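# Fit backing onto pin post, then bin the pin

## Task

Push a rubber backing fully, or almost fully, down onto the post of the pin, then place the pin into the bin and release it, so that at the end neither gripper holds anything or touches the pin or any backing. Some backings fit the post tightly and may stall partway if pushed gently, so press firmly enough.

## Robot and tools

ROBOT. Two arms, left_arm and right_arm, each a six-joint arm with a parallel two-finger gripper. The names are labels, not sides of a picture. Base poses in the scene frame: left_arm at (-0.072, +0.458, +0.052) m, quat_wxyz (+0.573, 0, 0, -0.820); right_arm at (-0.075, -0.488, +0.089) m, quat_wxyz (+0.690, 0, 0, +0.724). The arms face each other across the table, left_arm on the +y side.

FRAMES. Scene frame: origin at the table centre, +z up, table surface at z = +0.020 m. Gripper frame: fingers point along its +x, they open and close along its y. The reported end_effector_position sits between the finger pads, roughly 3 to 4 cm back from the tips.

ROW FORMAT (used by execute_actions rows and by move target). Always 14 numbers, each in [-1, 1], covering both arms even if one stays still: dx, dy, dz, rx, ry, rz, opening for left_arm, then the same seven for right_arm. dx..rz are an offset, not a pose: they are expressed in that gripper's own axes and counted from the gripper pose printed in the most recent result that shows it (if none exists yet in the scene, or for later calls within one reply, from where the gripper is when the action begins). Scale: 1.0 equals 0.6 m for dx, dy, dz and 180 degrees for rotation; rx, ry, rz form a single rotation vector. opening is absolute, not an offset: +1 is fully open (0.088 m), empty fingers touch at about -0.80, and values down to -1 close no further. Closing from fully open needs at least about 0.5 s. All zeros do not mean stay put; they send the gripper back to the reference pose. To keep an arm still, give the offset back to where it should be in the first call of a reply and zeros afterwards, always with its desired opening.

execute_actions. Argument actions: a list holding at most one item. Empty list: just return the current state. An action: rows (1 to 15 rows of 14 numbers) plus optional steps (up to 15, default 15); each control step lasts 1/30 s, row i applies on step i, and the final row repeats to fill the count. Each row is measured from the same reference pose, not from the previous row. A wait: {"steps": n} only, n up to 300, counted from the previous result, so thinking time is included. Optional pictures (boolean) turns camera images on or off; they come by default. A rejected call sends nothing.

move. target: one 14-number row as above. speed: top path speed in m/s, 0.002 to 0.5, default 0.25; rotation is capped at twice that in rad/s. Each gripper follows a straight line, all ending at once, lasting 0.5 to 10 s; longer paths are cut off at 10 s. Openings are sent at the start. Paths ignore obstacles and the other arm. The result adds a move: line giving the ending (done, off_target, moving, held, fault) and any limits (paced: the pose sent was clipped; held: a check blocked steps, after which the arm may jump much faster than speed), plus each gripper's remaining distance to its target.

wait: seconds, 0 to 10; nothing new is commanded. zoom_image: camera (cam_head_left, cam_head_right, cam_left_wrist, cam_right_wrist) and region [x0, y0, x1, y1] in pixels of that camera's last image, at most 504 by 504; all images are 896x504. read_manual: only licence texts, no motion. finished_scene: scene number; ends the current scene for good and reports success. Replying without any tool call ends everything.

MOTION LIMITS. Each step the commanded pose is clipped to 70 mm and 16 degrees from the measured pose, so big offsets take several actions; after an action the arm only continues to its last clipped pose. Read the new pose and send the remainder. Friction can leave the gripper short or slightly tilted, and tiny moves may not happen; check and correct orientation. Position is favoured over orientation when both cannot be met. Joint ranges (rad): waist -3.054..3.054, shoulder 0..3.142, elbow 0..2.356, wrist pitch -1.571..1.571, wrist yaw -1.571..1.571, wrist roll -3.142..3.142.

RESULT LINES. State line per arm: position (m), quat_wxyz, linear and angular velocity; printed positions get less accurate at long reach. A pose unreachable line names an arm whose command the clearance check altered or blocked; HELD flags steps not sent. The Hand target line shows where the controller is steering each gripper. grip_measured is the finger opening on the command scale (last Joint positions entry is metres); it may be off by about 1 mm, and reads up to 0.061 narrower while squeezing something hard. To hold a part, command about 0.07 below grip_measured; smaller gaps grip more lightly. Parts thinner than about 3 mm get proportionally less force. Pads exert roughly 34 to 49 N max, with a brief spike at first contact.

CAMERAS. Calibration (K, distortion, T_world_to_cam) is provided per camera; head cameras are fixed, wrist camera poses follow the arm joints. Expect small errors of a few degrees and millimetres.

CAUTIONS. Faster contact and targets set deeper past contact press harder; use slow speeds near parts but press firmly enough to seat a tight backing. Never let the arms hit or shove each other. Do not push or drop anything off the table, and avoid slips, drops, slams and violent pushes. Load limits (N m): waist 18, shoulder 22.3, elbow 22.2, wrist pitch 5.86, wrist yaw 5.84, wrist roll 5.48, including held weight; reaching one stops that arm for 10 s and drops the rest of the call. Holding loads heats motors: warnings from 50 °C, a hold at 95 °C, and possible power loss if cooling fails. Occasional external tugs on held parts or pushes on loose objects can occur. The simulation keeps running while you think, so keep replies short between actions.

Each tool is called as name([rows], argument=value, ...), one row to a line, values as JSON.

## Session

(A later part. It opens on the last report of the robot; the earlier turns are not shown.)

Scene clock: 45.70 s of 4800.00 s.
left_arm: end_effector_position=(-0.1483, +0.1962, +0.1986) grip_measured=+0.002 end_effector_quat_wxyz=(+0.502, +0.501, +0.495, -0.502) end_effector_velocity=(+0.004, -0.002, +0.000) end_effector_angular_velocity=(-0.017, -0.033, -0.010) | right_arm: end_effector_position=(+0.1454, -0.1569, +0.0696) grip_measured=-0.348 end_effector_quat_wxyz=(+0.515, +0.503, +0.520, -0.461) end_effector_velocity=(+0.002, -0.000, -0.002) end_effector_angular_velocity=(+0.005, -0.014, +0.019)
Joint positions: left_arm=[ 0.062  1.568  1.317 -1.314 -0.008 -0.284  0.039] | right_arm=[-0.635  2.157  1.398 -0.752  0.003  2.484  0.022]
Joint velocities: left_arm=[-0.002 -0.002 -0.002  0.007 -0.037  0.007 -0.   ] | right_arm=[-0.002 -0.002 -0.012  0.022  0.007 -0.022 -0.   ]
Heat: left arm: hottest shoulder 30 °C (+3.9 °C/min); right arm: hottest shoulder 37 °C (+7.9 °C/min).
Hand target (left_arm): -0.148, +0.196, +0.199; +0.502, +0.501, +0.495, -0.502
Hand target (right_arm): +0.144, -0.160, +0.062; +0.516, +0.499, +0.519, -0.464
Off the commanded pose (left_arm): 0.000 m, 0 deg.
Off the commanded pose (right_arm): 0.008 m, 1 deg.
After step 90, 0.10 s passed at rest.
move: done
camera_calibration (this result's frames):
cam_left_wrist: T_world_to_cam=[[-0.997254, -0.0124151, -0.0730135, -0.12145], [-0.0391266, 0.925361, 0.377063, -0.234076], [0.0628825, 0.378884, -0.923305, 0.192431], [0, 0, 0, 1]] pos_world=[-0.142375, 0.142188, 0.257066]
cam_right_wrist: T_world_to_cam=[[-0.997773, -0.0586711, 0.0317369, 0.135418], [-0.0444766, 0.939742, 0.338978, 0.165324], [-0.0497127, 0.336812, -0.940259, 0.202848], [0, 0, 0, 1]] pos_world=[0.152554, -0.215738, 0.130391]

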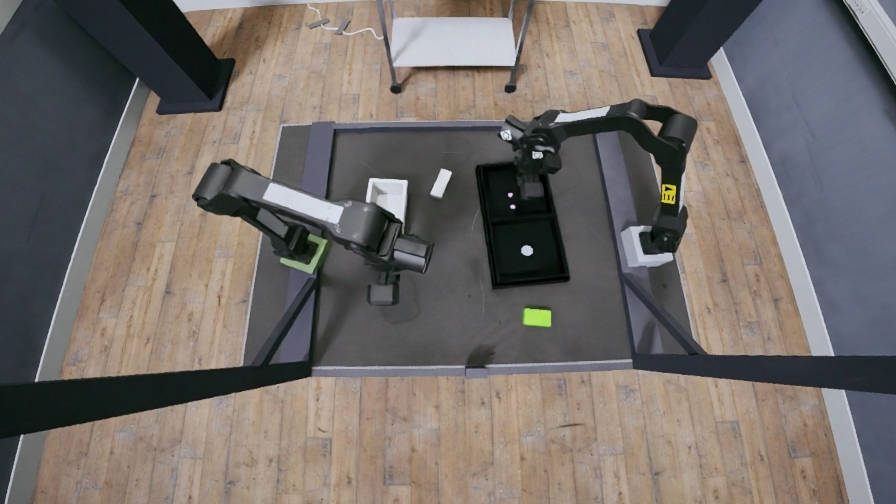

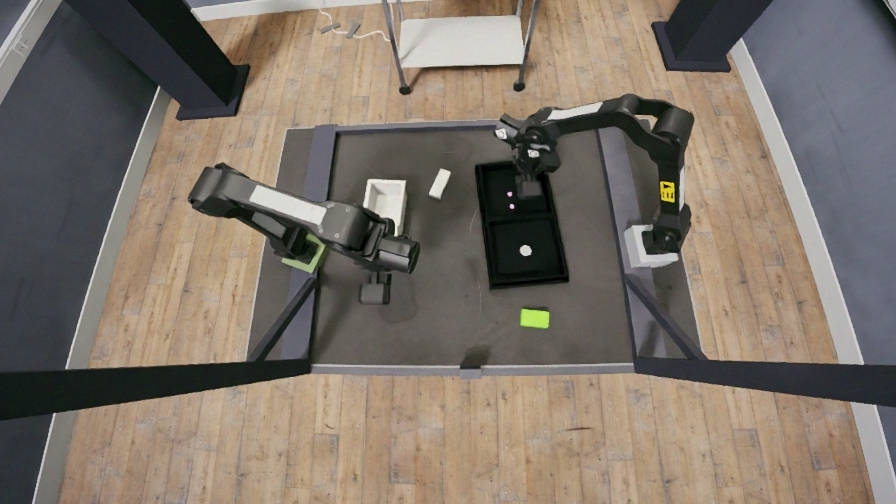

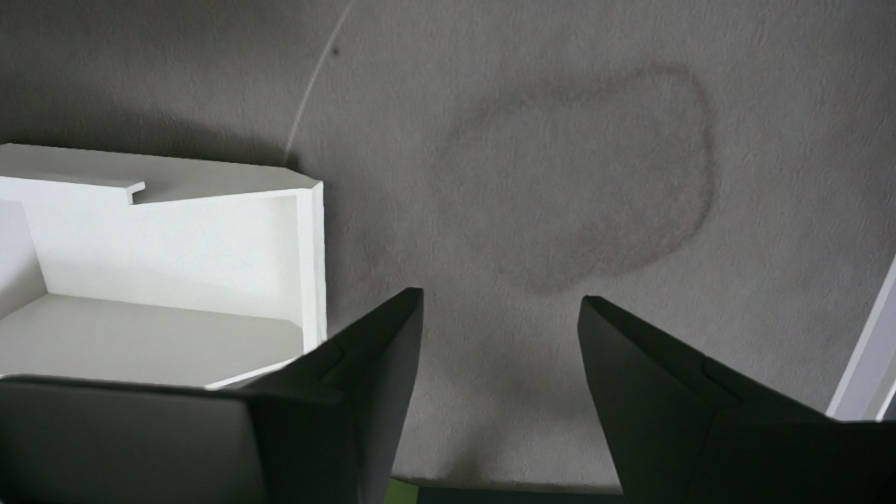

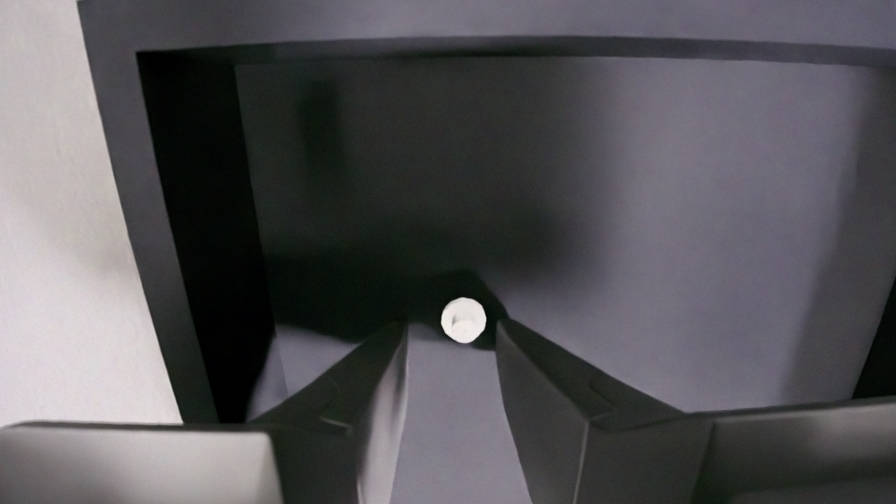

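move(target=[0,0,0,0,0,0,0,0,-0.005,0.007,0,-0.006,-0.005,-0.35], speed=0.02)

Scene clock: 51.13 s of 4800.00 s.
left_arm: end_effector_position=(-0.1483, +0.1962, +0.1986) grip_measured=+0.002 end_effector_quat_wxyz=(+0.502, +0.501, +0.495, -0.502) end_effector_velocity=(+0.002, +0.005, -0.000) end_effector_angular_velocity=(+0.019, -0.013, +0.005) | right_arm: end_effector_position=(+0.1436, -0.1596, +0.0707) grip_measured=-0.348 end_effector_quat_wxyz=(+0.516, +0.498, +0.519, -0.466) end_effector_velocity=(-0.001, +0.002, +0.003) end_effector_angular_velocity=(+0.014, +0.017, +0.006)
Joint positions: left_arm=[ 0.062  1.568  1.317 -1.314 -0.008 -0.284  0.039] | right_arm=[-0.635  2.155  1.399 -0.77   0.003  2.484  0.022]
Joint velocities: left_arm=[-0.002 -0.002 -0.002 -0.022 -0.007 -0.007 -0.   ] | right_arm=[-0.002 -0.002  0.007 -0.007 -0.022 -0.007 -0.   ]
Heat: left arm: hottest shoulder 30 °C (+3.5 °C/min); right arm: hottest shoulder 37 °C (+7.0 °C/min).
Hand target (left_arm): -0.148, +0.196, +0.199; +0.502, +0.501, +0.495, -0.502
Hand target (right_arm): +0.143, -0.161, +0.069; +0.516, +0.494, +0.519, -0.470
Off the commanded pose (left_arm): 0.000 m, 0 deg.
Off the commanded pose (right_arm): 0.002 m, 1 deg.
After step 90, 1.57 s passed at rest.
move: done
camera_calibration (this result's frames):
cam_left_wrist: T_world_to_cam=[[-0.997254, -0.0124151, -0.0730135, -0.12145], [-0.0391266, 0.925361, 0.377063, -0.234076], [0.0628825, 0.378884, -0.923305, 0.192431], [0, 0, 0, 1]] pos_world=[-0.142375, 0.142188, 0.257066]
cam_right_wrist: T_world_to_cam=[[-0.997492, -0.0582482, 0.0402203, 0.132896], [-0.0418695, 0.943664, 0.328247, 0.168389], [-0.0570742, 0.325739, -0.943735, 0.20419], [0, 0, 0, 1]] pos_world=[0.151267, -0.217674, 0.132083]

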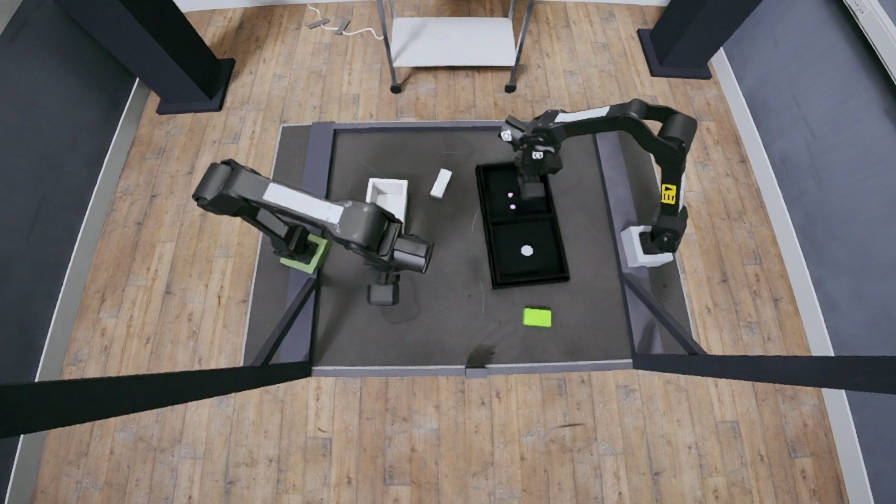

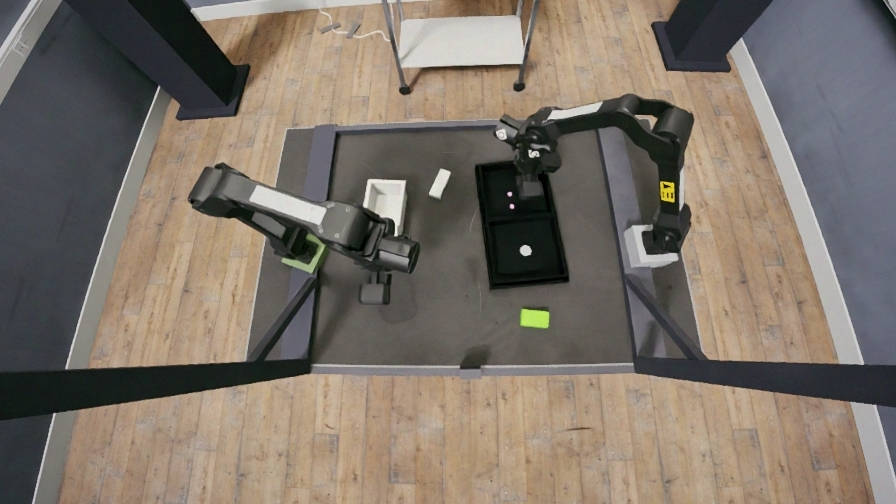

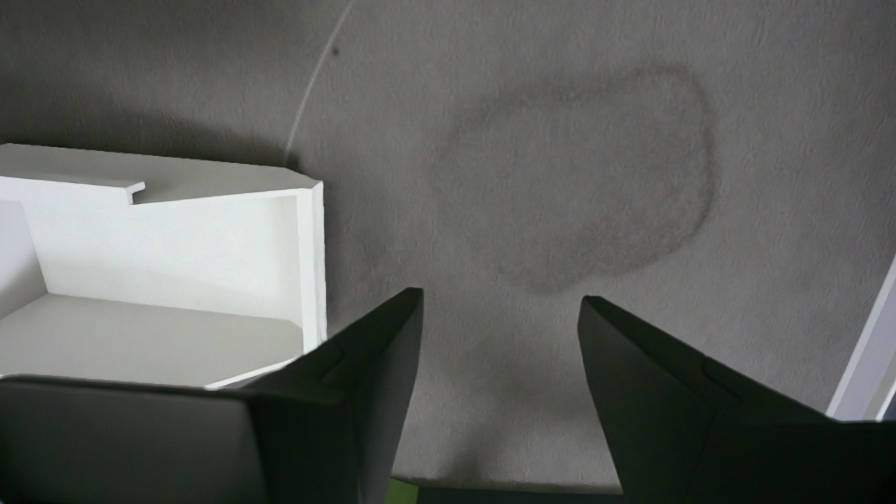

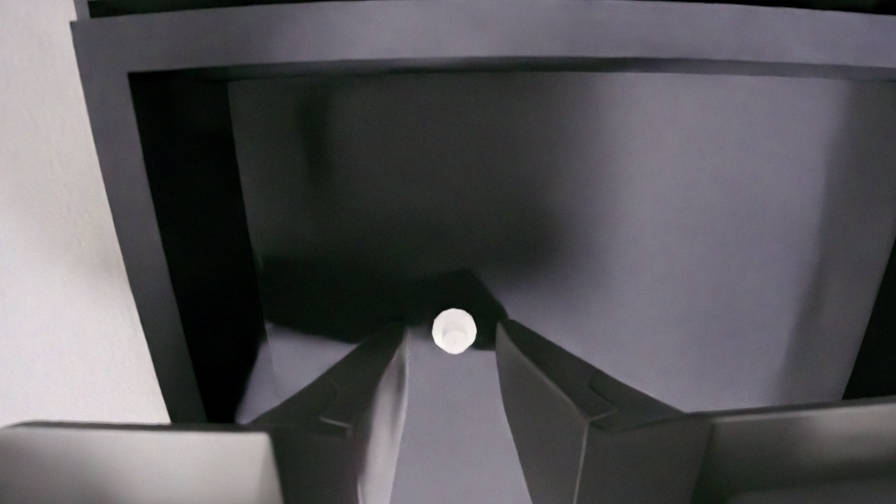

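A little more, then close.

move(target=[0,0,0,0,0,0,0,0,-0.002,0.004,0,-0.004,-0.003,-0.45], speed=0.02)

move(target=[0,0,0,0,0,0,0,0,0,0,0,0,0,-0.77])

Scene clock: 54.67 s of 4800.00 s.
left_arm: end_effector_position=(-0.1483, +0.1962, +0.1986) grip_measured=+0.002 end_effector_quat_wxyz=(+0.502, +0.501, +0.495, -0.502) end_effector_velocity=(+0.003, +0.003, -0.001) end_effector_angular_velocity=(+0.010, -0.010, +0.010) | right_arm: end_effector_position=(+0.1414, -0.1607, +0.0709) grip_measured=-0.448 end_effector_quat_wxyz=(+0.516, +0.493, +0.520, -0.469) end_effector_velocity=(-0.001, -0.005, +0.002) end_effector_angular_velocity=(-0.010, +0.015, +0.000)
Joint positions: left_arm=[ 0.062  1.568  1.317 -1.314 -0.008 -0.284  0.039] | right_arm=[-0.634  2.155  1.4   -0.782 -0.001  2.484  0.017]
Joint velocities: left_arm=[ 0.002 -0.002 -0.007 -0.007 -0.007 -0.007 -0.   ] | right_arm=[-0.007 -0.007 -0.002 -0.022 -0.007 -0.007 -0.   ]
Heat: left arm: hottest shoulder 30 °C (+3.3 °C/min); right arm: hottest shoulder 38 °C (+7.7 °C/min).
Hand target (left_arm): -0.148, +0.196, +0.199; +0.502, +0.501, +0.495, -0.502
Hand target (right_arm): +0.143, -0.162, +0.071; +0.517, +0.493, +0.518, -0.471
Off the commanded pose (left_arm): 0.000 m, 0 deg.
Off the commanded pose (right_arm): 0.002 m, 0 deg.
move: done
camera_calibration (this result's frames):
cam_left_wrist: T_world_to_cam=[[-0.997254, -0.0124151, -0.0730135, -0.12145], [-0.0391266, 0.925361, 0.377063, -0.234076], [0.0628825, 0.378884, -0.923305, 0.192431], [0, 0, 0, 1]] pos_world=[-0.142375, 0.142188, 0.257066]
cam_right_wrist: T_world_to_cam=[[-0.996978, -0.0599738, 0.049374, 0.129591], [-0.0409522, 0.945856, 0.321993, 0.169902], [-0.0660118, 0.318998, -0.945454, 0.204944], [0, 0, 0, 1]] pos_world=[0.149686, -0.218308, 0.13266]

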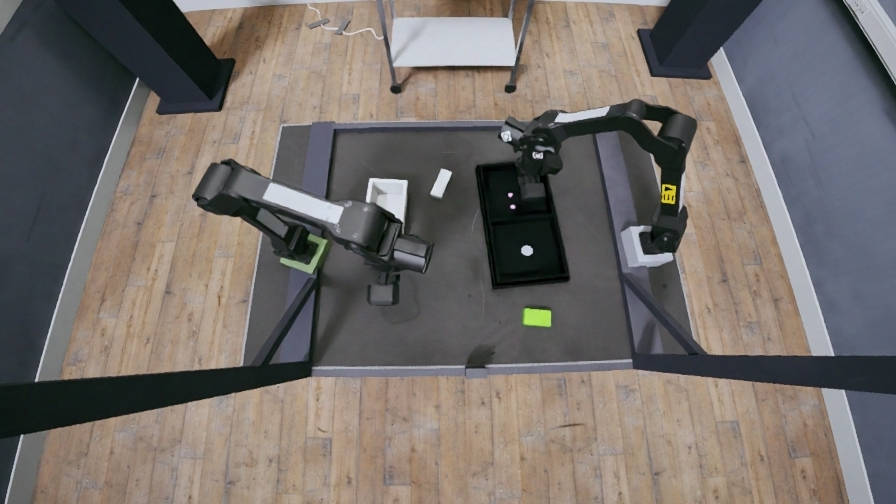

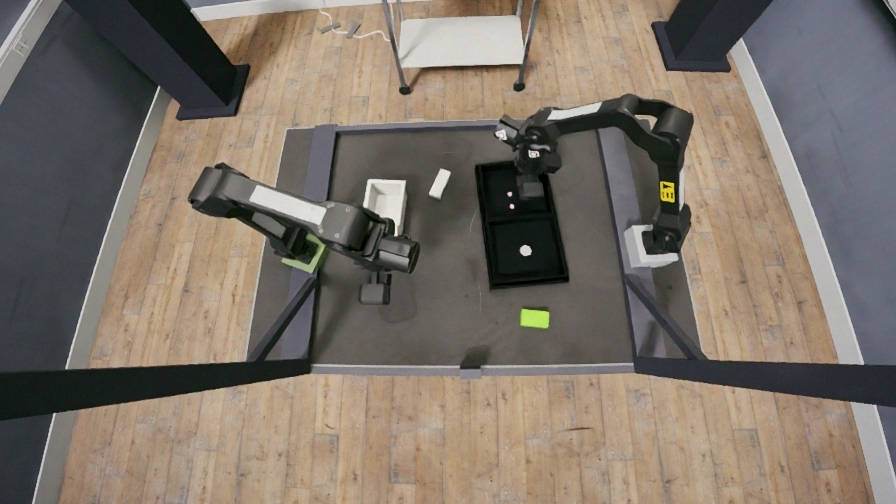

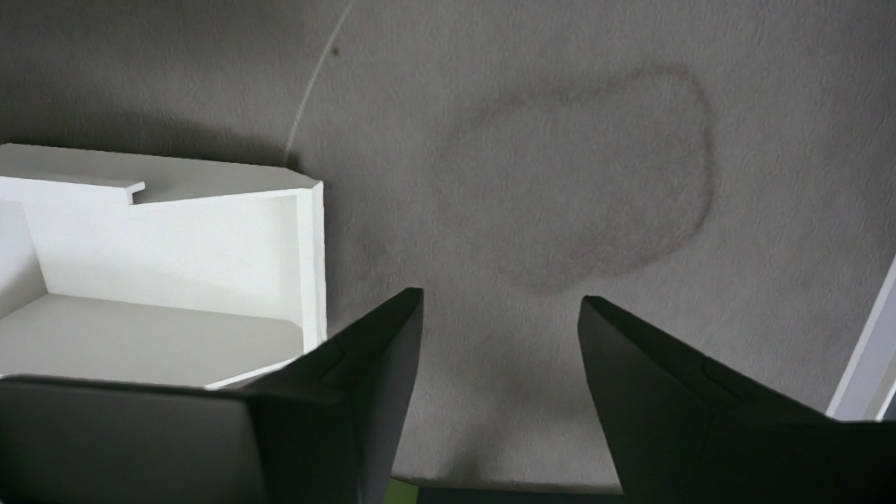

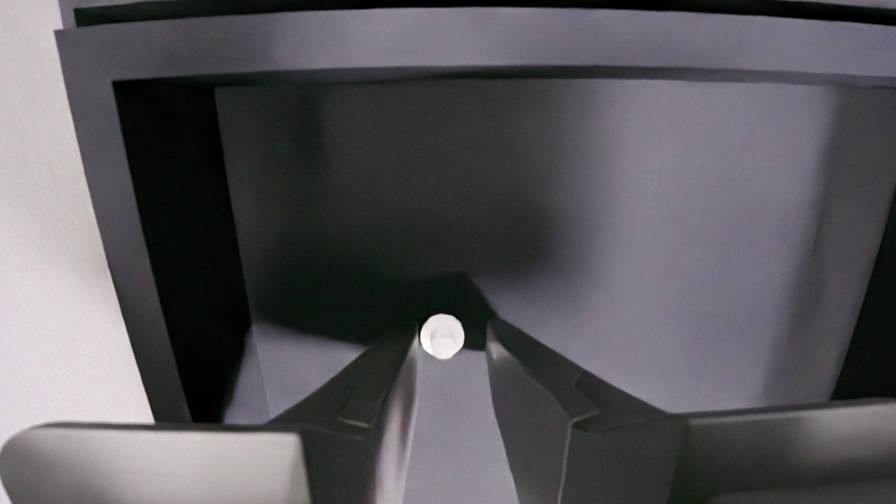

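Scene clock: 55.17 s of 4800.00 s.
left_arm: end_effector_position=(-0.1483, +0.1962, +0.1986) grip_measured=+0.002 end_effector_quat_wxyz=(+0.502, +0.501, +0.495, -0.502) end_effector_velocity=(-0.001, +0.003, -0.000) end_effector_angular_velocity=(+0.009, +0.005, +0.005) | right_arm: end_effector_position=(+0.1411, -0.1610, +0.0709) grip_measured=-0.685 end_effector_quat_wxyz=(+0.516, +0.493, +0.520, -0.470) end_effector_velocity=(-0.001, +0.002, +0.000) end_effector_angular_velocity=(+0.010, +0.002, +0.010)
Joint positions: left_arm=[ 0.062  1.568  1.317 -1.314 -0.008 -0.284  0.039] | right_arm=[-0.634  2.155  1.4   -0.784 -0.001  2.484  0.005]
Joint velocities: left_arm=[-0.002 -0.002 -0.002 -0.007  0.007 -0.007 -0.   ] | right_arm=[ 0.002 -0.002 -0.002  0.007 -0.007 -0.007  0.   ]
Heat: left arm: hottest shoulder 30 °C (+3.3 °C/min); right arm: hottest shoulder 38 °C (+7.6 °C/min).
Hand target (left_arm): -0.148, +0.196, +0.199; +0.502, +0.501, +0.495, -0.502
Hand target (right_arm): +0.141, -0.161, +0.071; +0.516, +0.494, +0.520, -0.469
Off the commanded pose (left_arm): 0.000 m, 0 deg.
Off the commanded pose (right_arm): 0.000 m, 0 deg.
move: done
camera_calibration (this result's frames):
cam_left_wrist: T_world_to_cam=[[-0.997254, -0.0124151, -0.0730135, -0.12145], [-0.0391266, 0.925361, 0.377063, -0.234076], [0.0628825, 0.378884, -0.923305, 0.192431], [0, 0, 0, 1]] pos_world=[-0.142375, 0.142188, 0.257066]
cam_right_wrist: T_world_to_cam=[[-0.996926, -0.0598943, 0.0505191, 0.129266], [-0.0406139, 0.946367, 0.320531, 0.170364], [-0.0670076, 0.317494, -0.94589, 0.204956], [0, 0, 0, 1]] pos_world=[0.149522, -0.218556, 0.132728]

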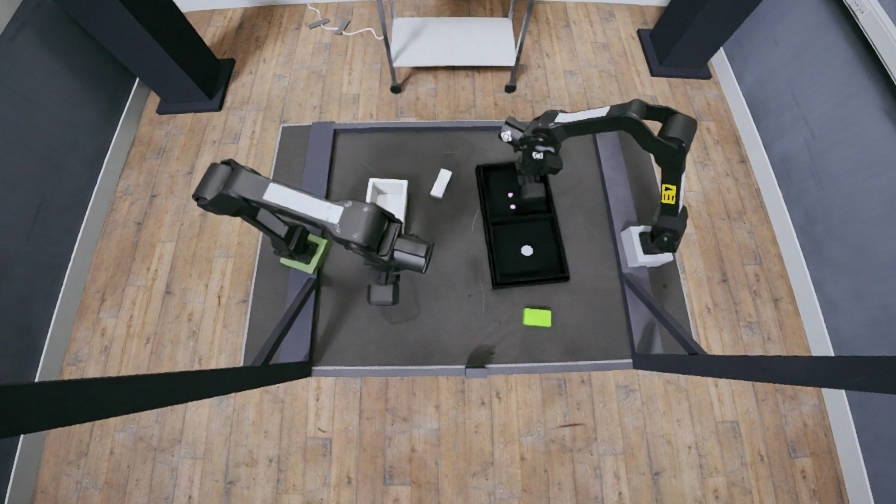

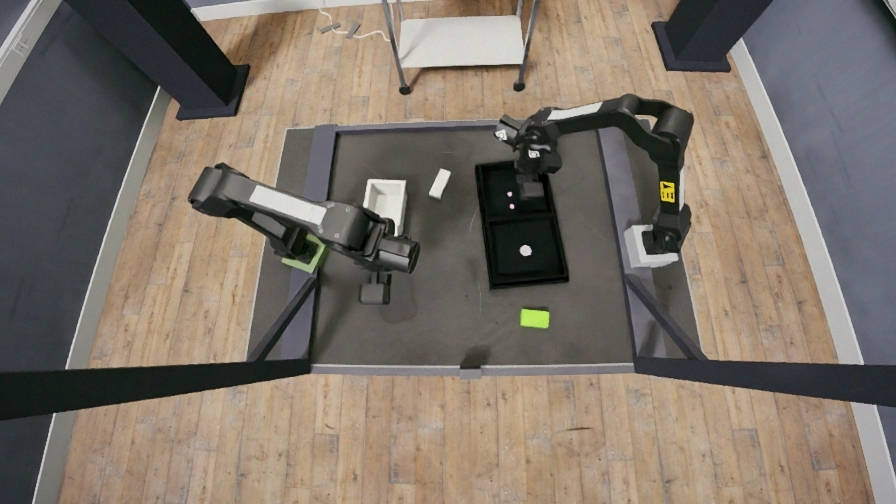

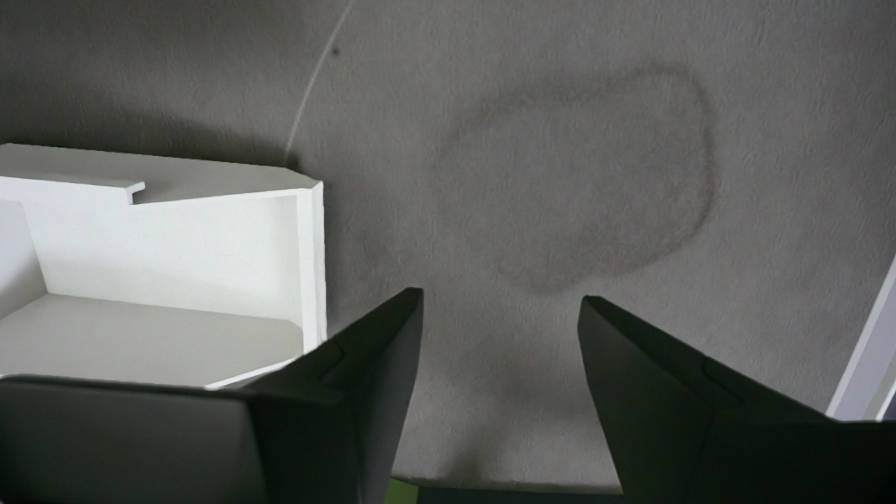

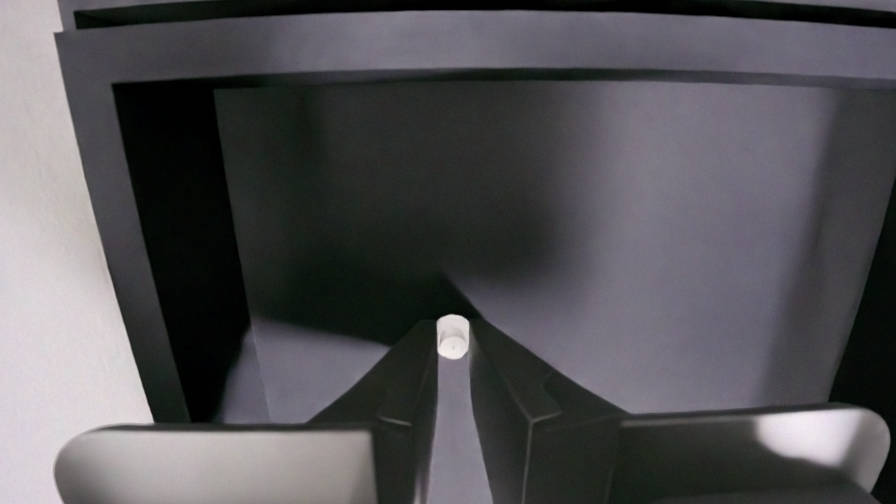

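move(target=[0.117,-0.037,0.327,-0.142,-0.406,0.109,-0.8,-0.09,0,0,0,-0.008,-0.006,-0.77])

move(target=[0,0,0,0,0,0,-0.8,0,-0.366,-0.024,0,0,0,-0.77])

move(target=[0,0,0,0,0,0,-0.8,0.055,0,0,0,0,0,-0.77], speed=0.08)

Scene clock: 67.37 s of 4800.00 s.
left_arm: end_effector_position=(-0.1713, +0.0009, +0.1329) grip_measured=-0.785 end_effector_quat_wxyz=(+0.858, +0.060, +0.113, -0.497) end_effector_velocity=(-0.000, +0.000, -0.003) end_effector_angular_velocity=(-0.004, -0.006, +0.002) | right_arm: end_effector_position=(+0.1386, -0.1648, +0.1189) grip_measured=-0.685 end_effector_quat_wxyz=(+0.518, +0.476, +0.517, -0.487) end_effector_velocity=(-0.003, -0.005, -0.001) end_effector_angular_velocity=(-0.018, +0.021, +0.005)
Joint positions: left_arm=[-0.128  2.058  0.976  0.632 -0.949 -0.385  0.001] | right_arm=[-0.634  2.099  1.521 -1.007 -0.001  2.484  0.005]
Joint velocities: left_arm=[-0.002  0.012 -0.002  0.022 -0.007  0.007  0.   ] | right_arm=[-0.002  0.002 -0.002 -0.022 -0.007 -0.007 -0.   ]
Heat: left arm: hottest shoulder 30 °C (+1.0 °C/min); right arm: hottest shoulder 41 °C (+9.1 °C/min).
Hand target (left_arm): -0.173, -0.001, +0.131; +0.858, +0.061, +0.111, -0.498
Hand target (right_arm): +0.140, -0.163, +0.125; +0.518, +0.482, +0.518, -0.481
Off the commanded pose (left_arm): 0.003 m, 1 deg.
Off the commanded pose (right_arm): 0.007 m, 1 deg.
After step 90, 5.83 s passed at rest.
move: done
camera_calibration (this result's frames):
cam_left_wrist: T_world_to_cam=[[-0.830293, -0.557242, 0.00971518, -0.133523], [-0.345228, 0.50055, -0.793894, 0.0741567], [0.437528, -0.662519, -0.607979, 0.230412], [0, 0, 0, 1]] pos_world=[-0.186074, 0.0411285, 0.200255]
cam_right_wrist: T_world_to_cam=[[-0.995219, -0.0573175, 0.0790763, 0.120885], [-0.0326603, 0.95838, 0.283623, 0.163753], [-0.0920417, 0.279684, -0.95567, 0.249807], [0, 0, 0, 1]] pos_world=[0.148648, -0.219876, 0.18273]

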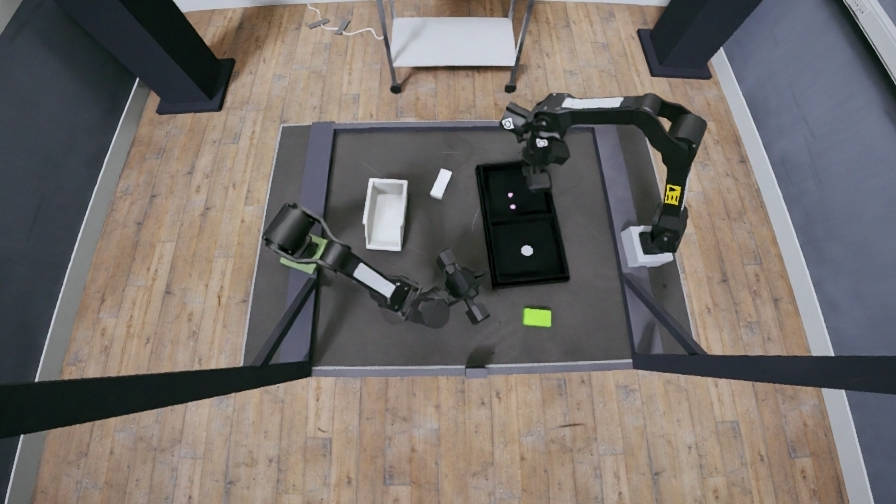

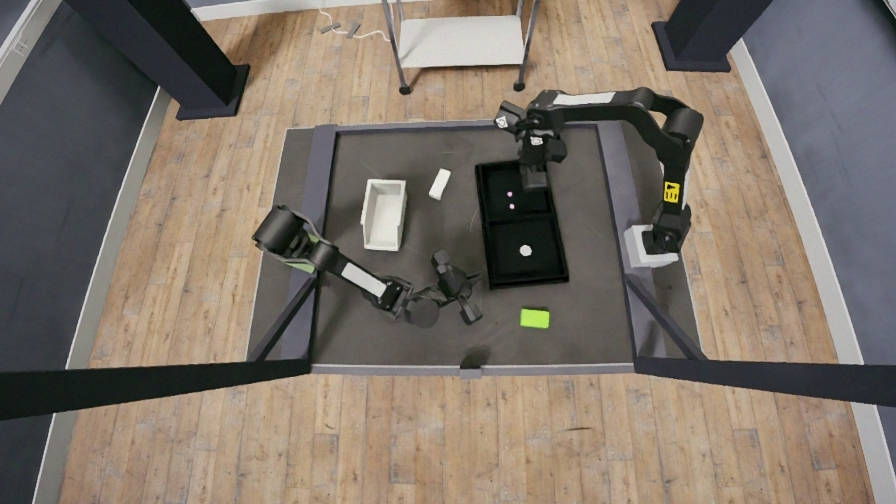

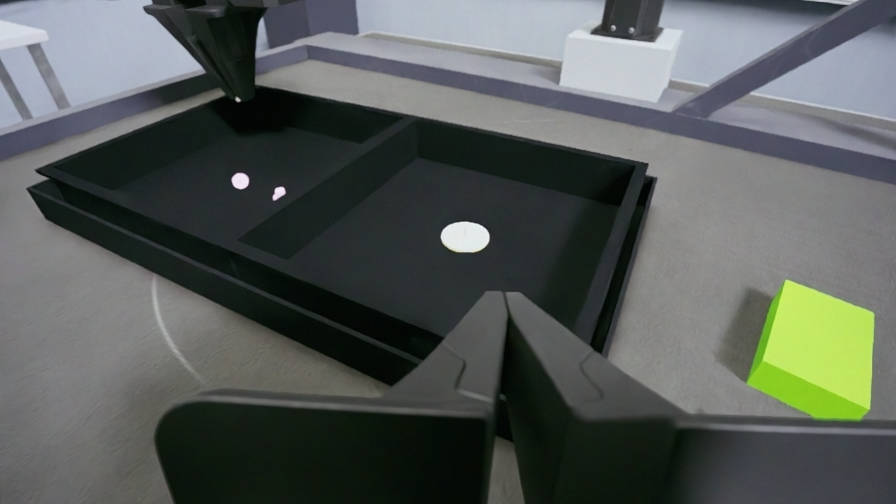

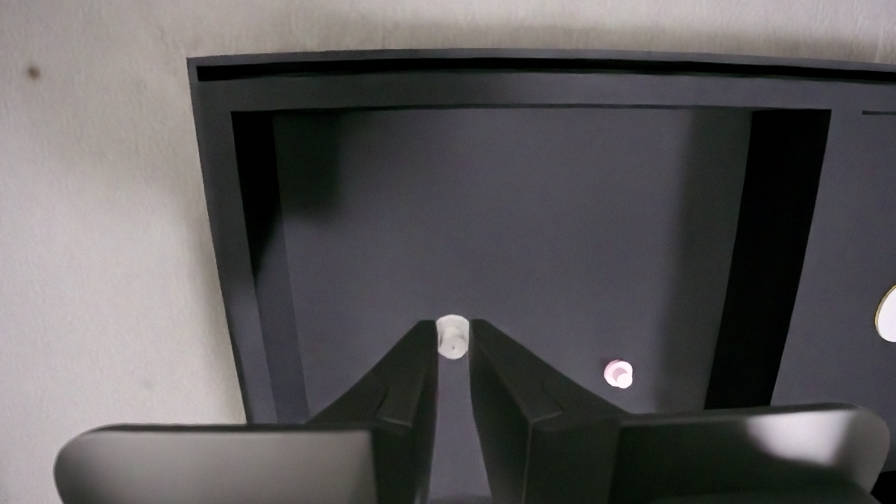

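Scene clock: 68.77 s of 4800.00 s.
left_arm: end_effector_position=(-0.1713, +0.0009, +0.1329) grip_measured=-0.785 end_effector_quat_wxyz=(+0.858, +0.060, +0.113, -0.497) end_effector_velocity=(-0.003, -0.002, +0.002) end_effector_angular_velocity=(-0.022, +0.019, -0.007) | right_arm: end_effector_position=(-0.0800, -0.1631, +0.1198) grip_measured=-0.685 end_effector_quat_wxyz=(+0.518, +0.475, +0.518, -0.488) end_effector_velocity=(-0.007, -0.002, +0.000) end_effector_angular_velocity=(-0.008, +0.007, -0.005)
Joint positions: left_arm=[-0.128  2.058  0.976  0.632 -0.949 -0.385  0.001] | right_arm=[-0.041  1.877  1.201 -0.909 -0.013  3.076  0.005]
Joint velocities: left_arm=[-0.002  0.002  0.002  0.022  0.007 -0.007 -0.   ] | right_arm=[ 0.017 -0.002 -0.002 -0.007 -0.007  0.022 -0.   ]
Heat: left arm: hottest shoulder 30 °C (+1.0 °C/min); right arm: hottest shoulder 42 °C (+9.0 °C/min).
Hand target (left_arm): -0.171, +0.001, +0.133; +0.858, +0.060, +0.113, -0.497
Hand target (right_arm): -0.081, -0.165, +0.121; +0.518, +0.476, +0.518, -0.487
Off the commanded pose (left_arm): 0.000 m, 0 deg.
Off the commanded pose (right_arm): 0.004 m, 0 deg.
move: done
camera_calibration (this result's frames):
cam_left_wrist: T_world_to_cam=[[-0.830293, -0.557242, 0.00971518, -0.133523], [-0.345228, 0.50055, -0.793894, 0.0741567], [0.437528, -0.662519, -0.607979, 0.230412], [0, 0, 0, 1]] pos_world=[-0.186074, 0.0411285, 0.200255]
cam_right_wrist: T_world_to_cam=[[-0.994845, -0.0574146, 0.0835847, -0.09714], [-0.0316802, 0.958989, 0.281667, 0.155083], [-0.0963286, 0.277567, -0.955865, 0.2294], [0, 0, 0, 1]] pos_world=[-0.0696284, -0.217974, 0.183713]

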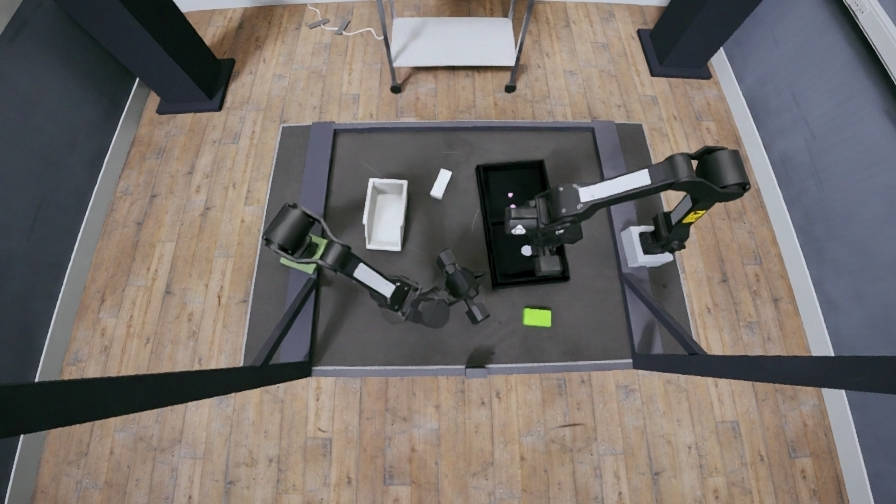

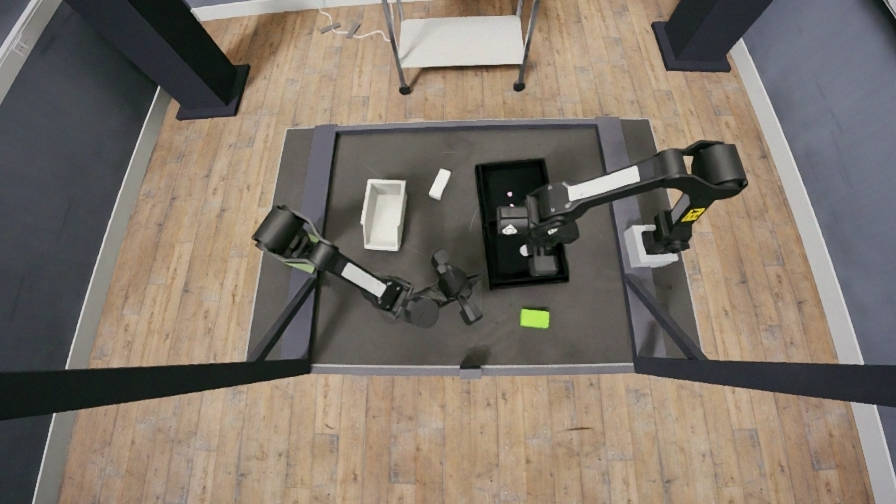

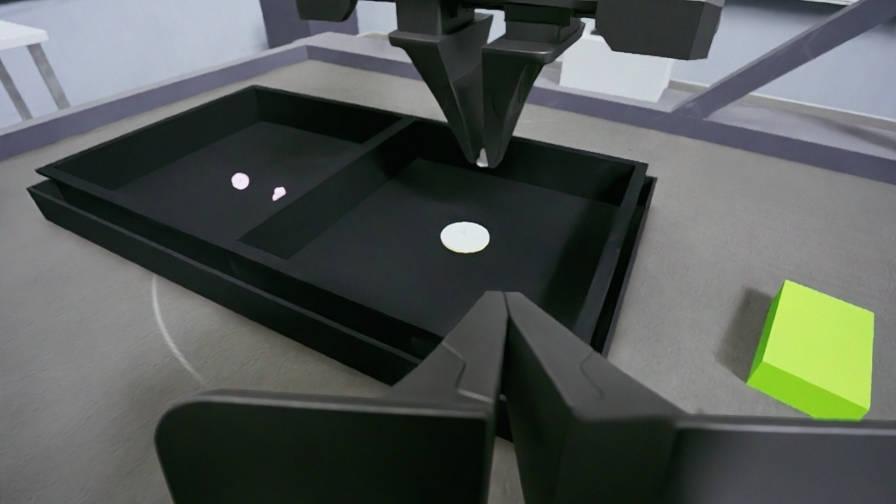

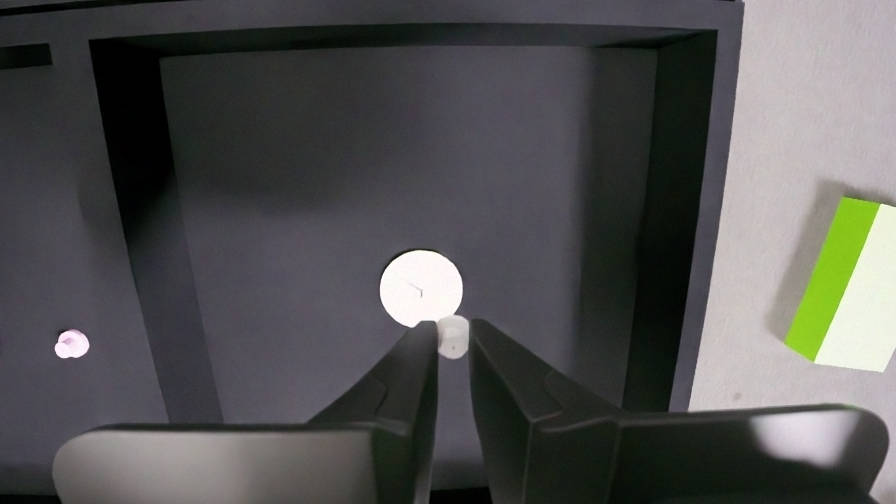

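Scene clock: 69.60 s of 4800.00 s.
left_arm: end_effector_position=(-0.1713, +0.0009, +0.1329) grip_measured=-0.785 end_effector_quat_wxyz=(+0.858, +0.060, +0.113, -0.497) end_effector_velocity=(+0.001, +0.004, -0.001) end_effector_angular_velocity=(-0.004, +0.004, +0.018) | right_arm: end_effector_position=(-0.0801, -0.1593, +0.0937) grip_measured=-0.685 end_effector_quat_wxyz=(+0.513, +0.480, +0.523, -0.483) end_effector_velocity=(-0.002, -0.002, -0.004) end_effector_angular_velocity=(-0.008, +0.022, -0.010)
Joint positions: left_arm=[-0.128  2.058  0.976  0.632 -0.949 -0.385  0.001] | right_arm=[-0.04   1.921  1.145 -0.788 -0.013  3.076  0.005]
Joint velocities: left_arm=[-0.007 -0.002 -0.007 -0.007 -0.022 -0.022 -0.   ] | right_arm=[-0.002  0.007 -0.007  0.007 -0.022  0.007 -0.   ]
Heat: left arm: hottest shoulder 31 °C (+2.0 °C/min); right arm: hottest shoulder 41 °C (+8.1 °C/min).
Hand target (left_arm): -0.171, +0.001, +0.133; +0.858, +0.060, +0.113, -0.497
Hand target (right_arm): -0.080, -0.163, +0.087; +0.518, +0.475, +0.518, -0.488
Off the commanded pose (left_arm): 0.000 m, 0 deg.
Off the commanded pose (right_arm): 0.008 m, 1 deg.
move: done
camera_calibration (this result's frames):
cam_left_wrist: T_world_to_cam=[[-0.830293, -0.557242, 0.00971518, -0.133523], [-0.345228, 0.50055, -0.793894, 0.0741567], [0.437528, -0.662519, -0.607979, 0.230412], [0, 0, 0, 1]] pos_world=[-0.186074, 0.0411285, 0.200255]
cam_right_wrist: T_world_to_cam=[[-0.994809, -0.0595367, 0.0825282, -0.0951263], [-0.0319949, 0.952857, 0.301729, 0.155902], [-0.0966015, 0.297522, -0.949815, 0.20592], [0, 0, 0, 1]] pos_world=[-0.0697523, -0.215481, 0.156396]

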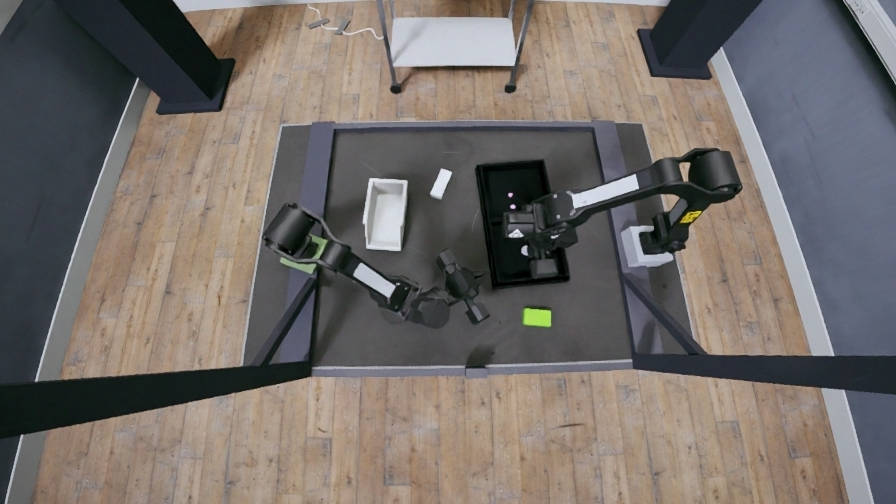

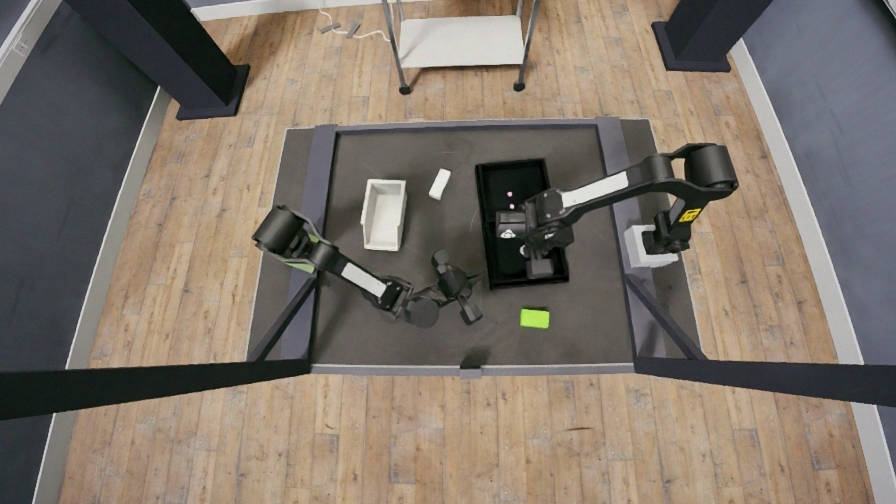

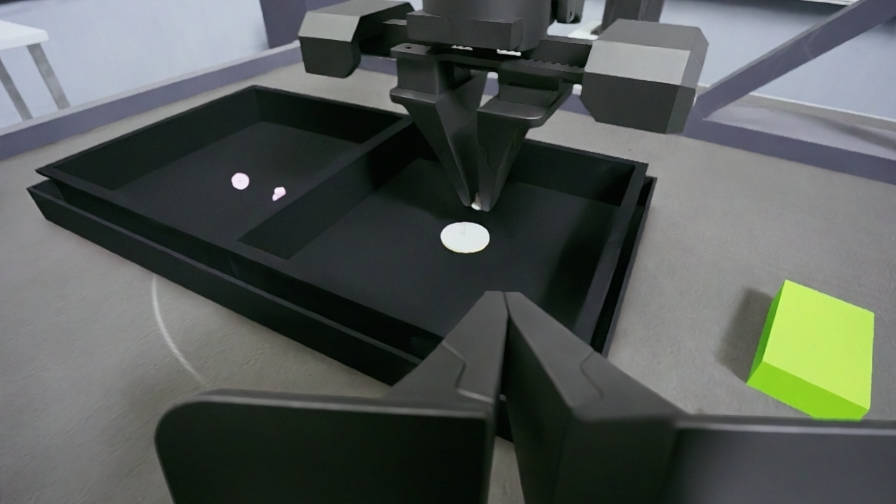

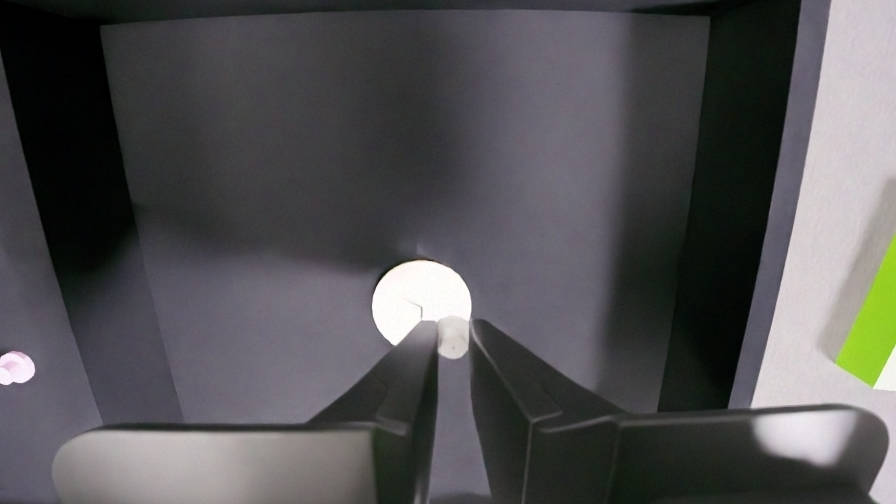

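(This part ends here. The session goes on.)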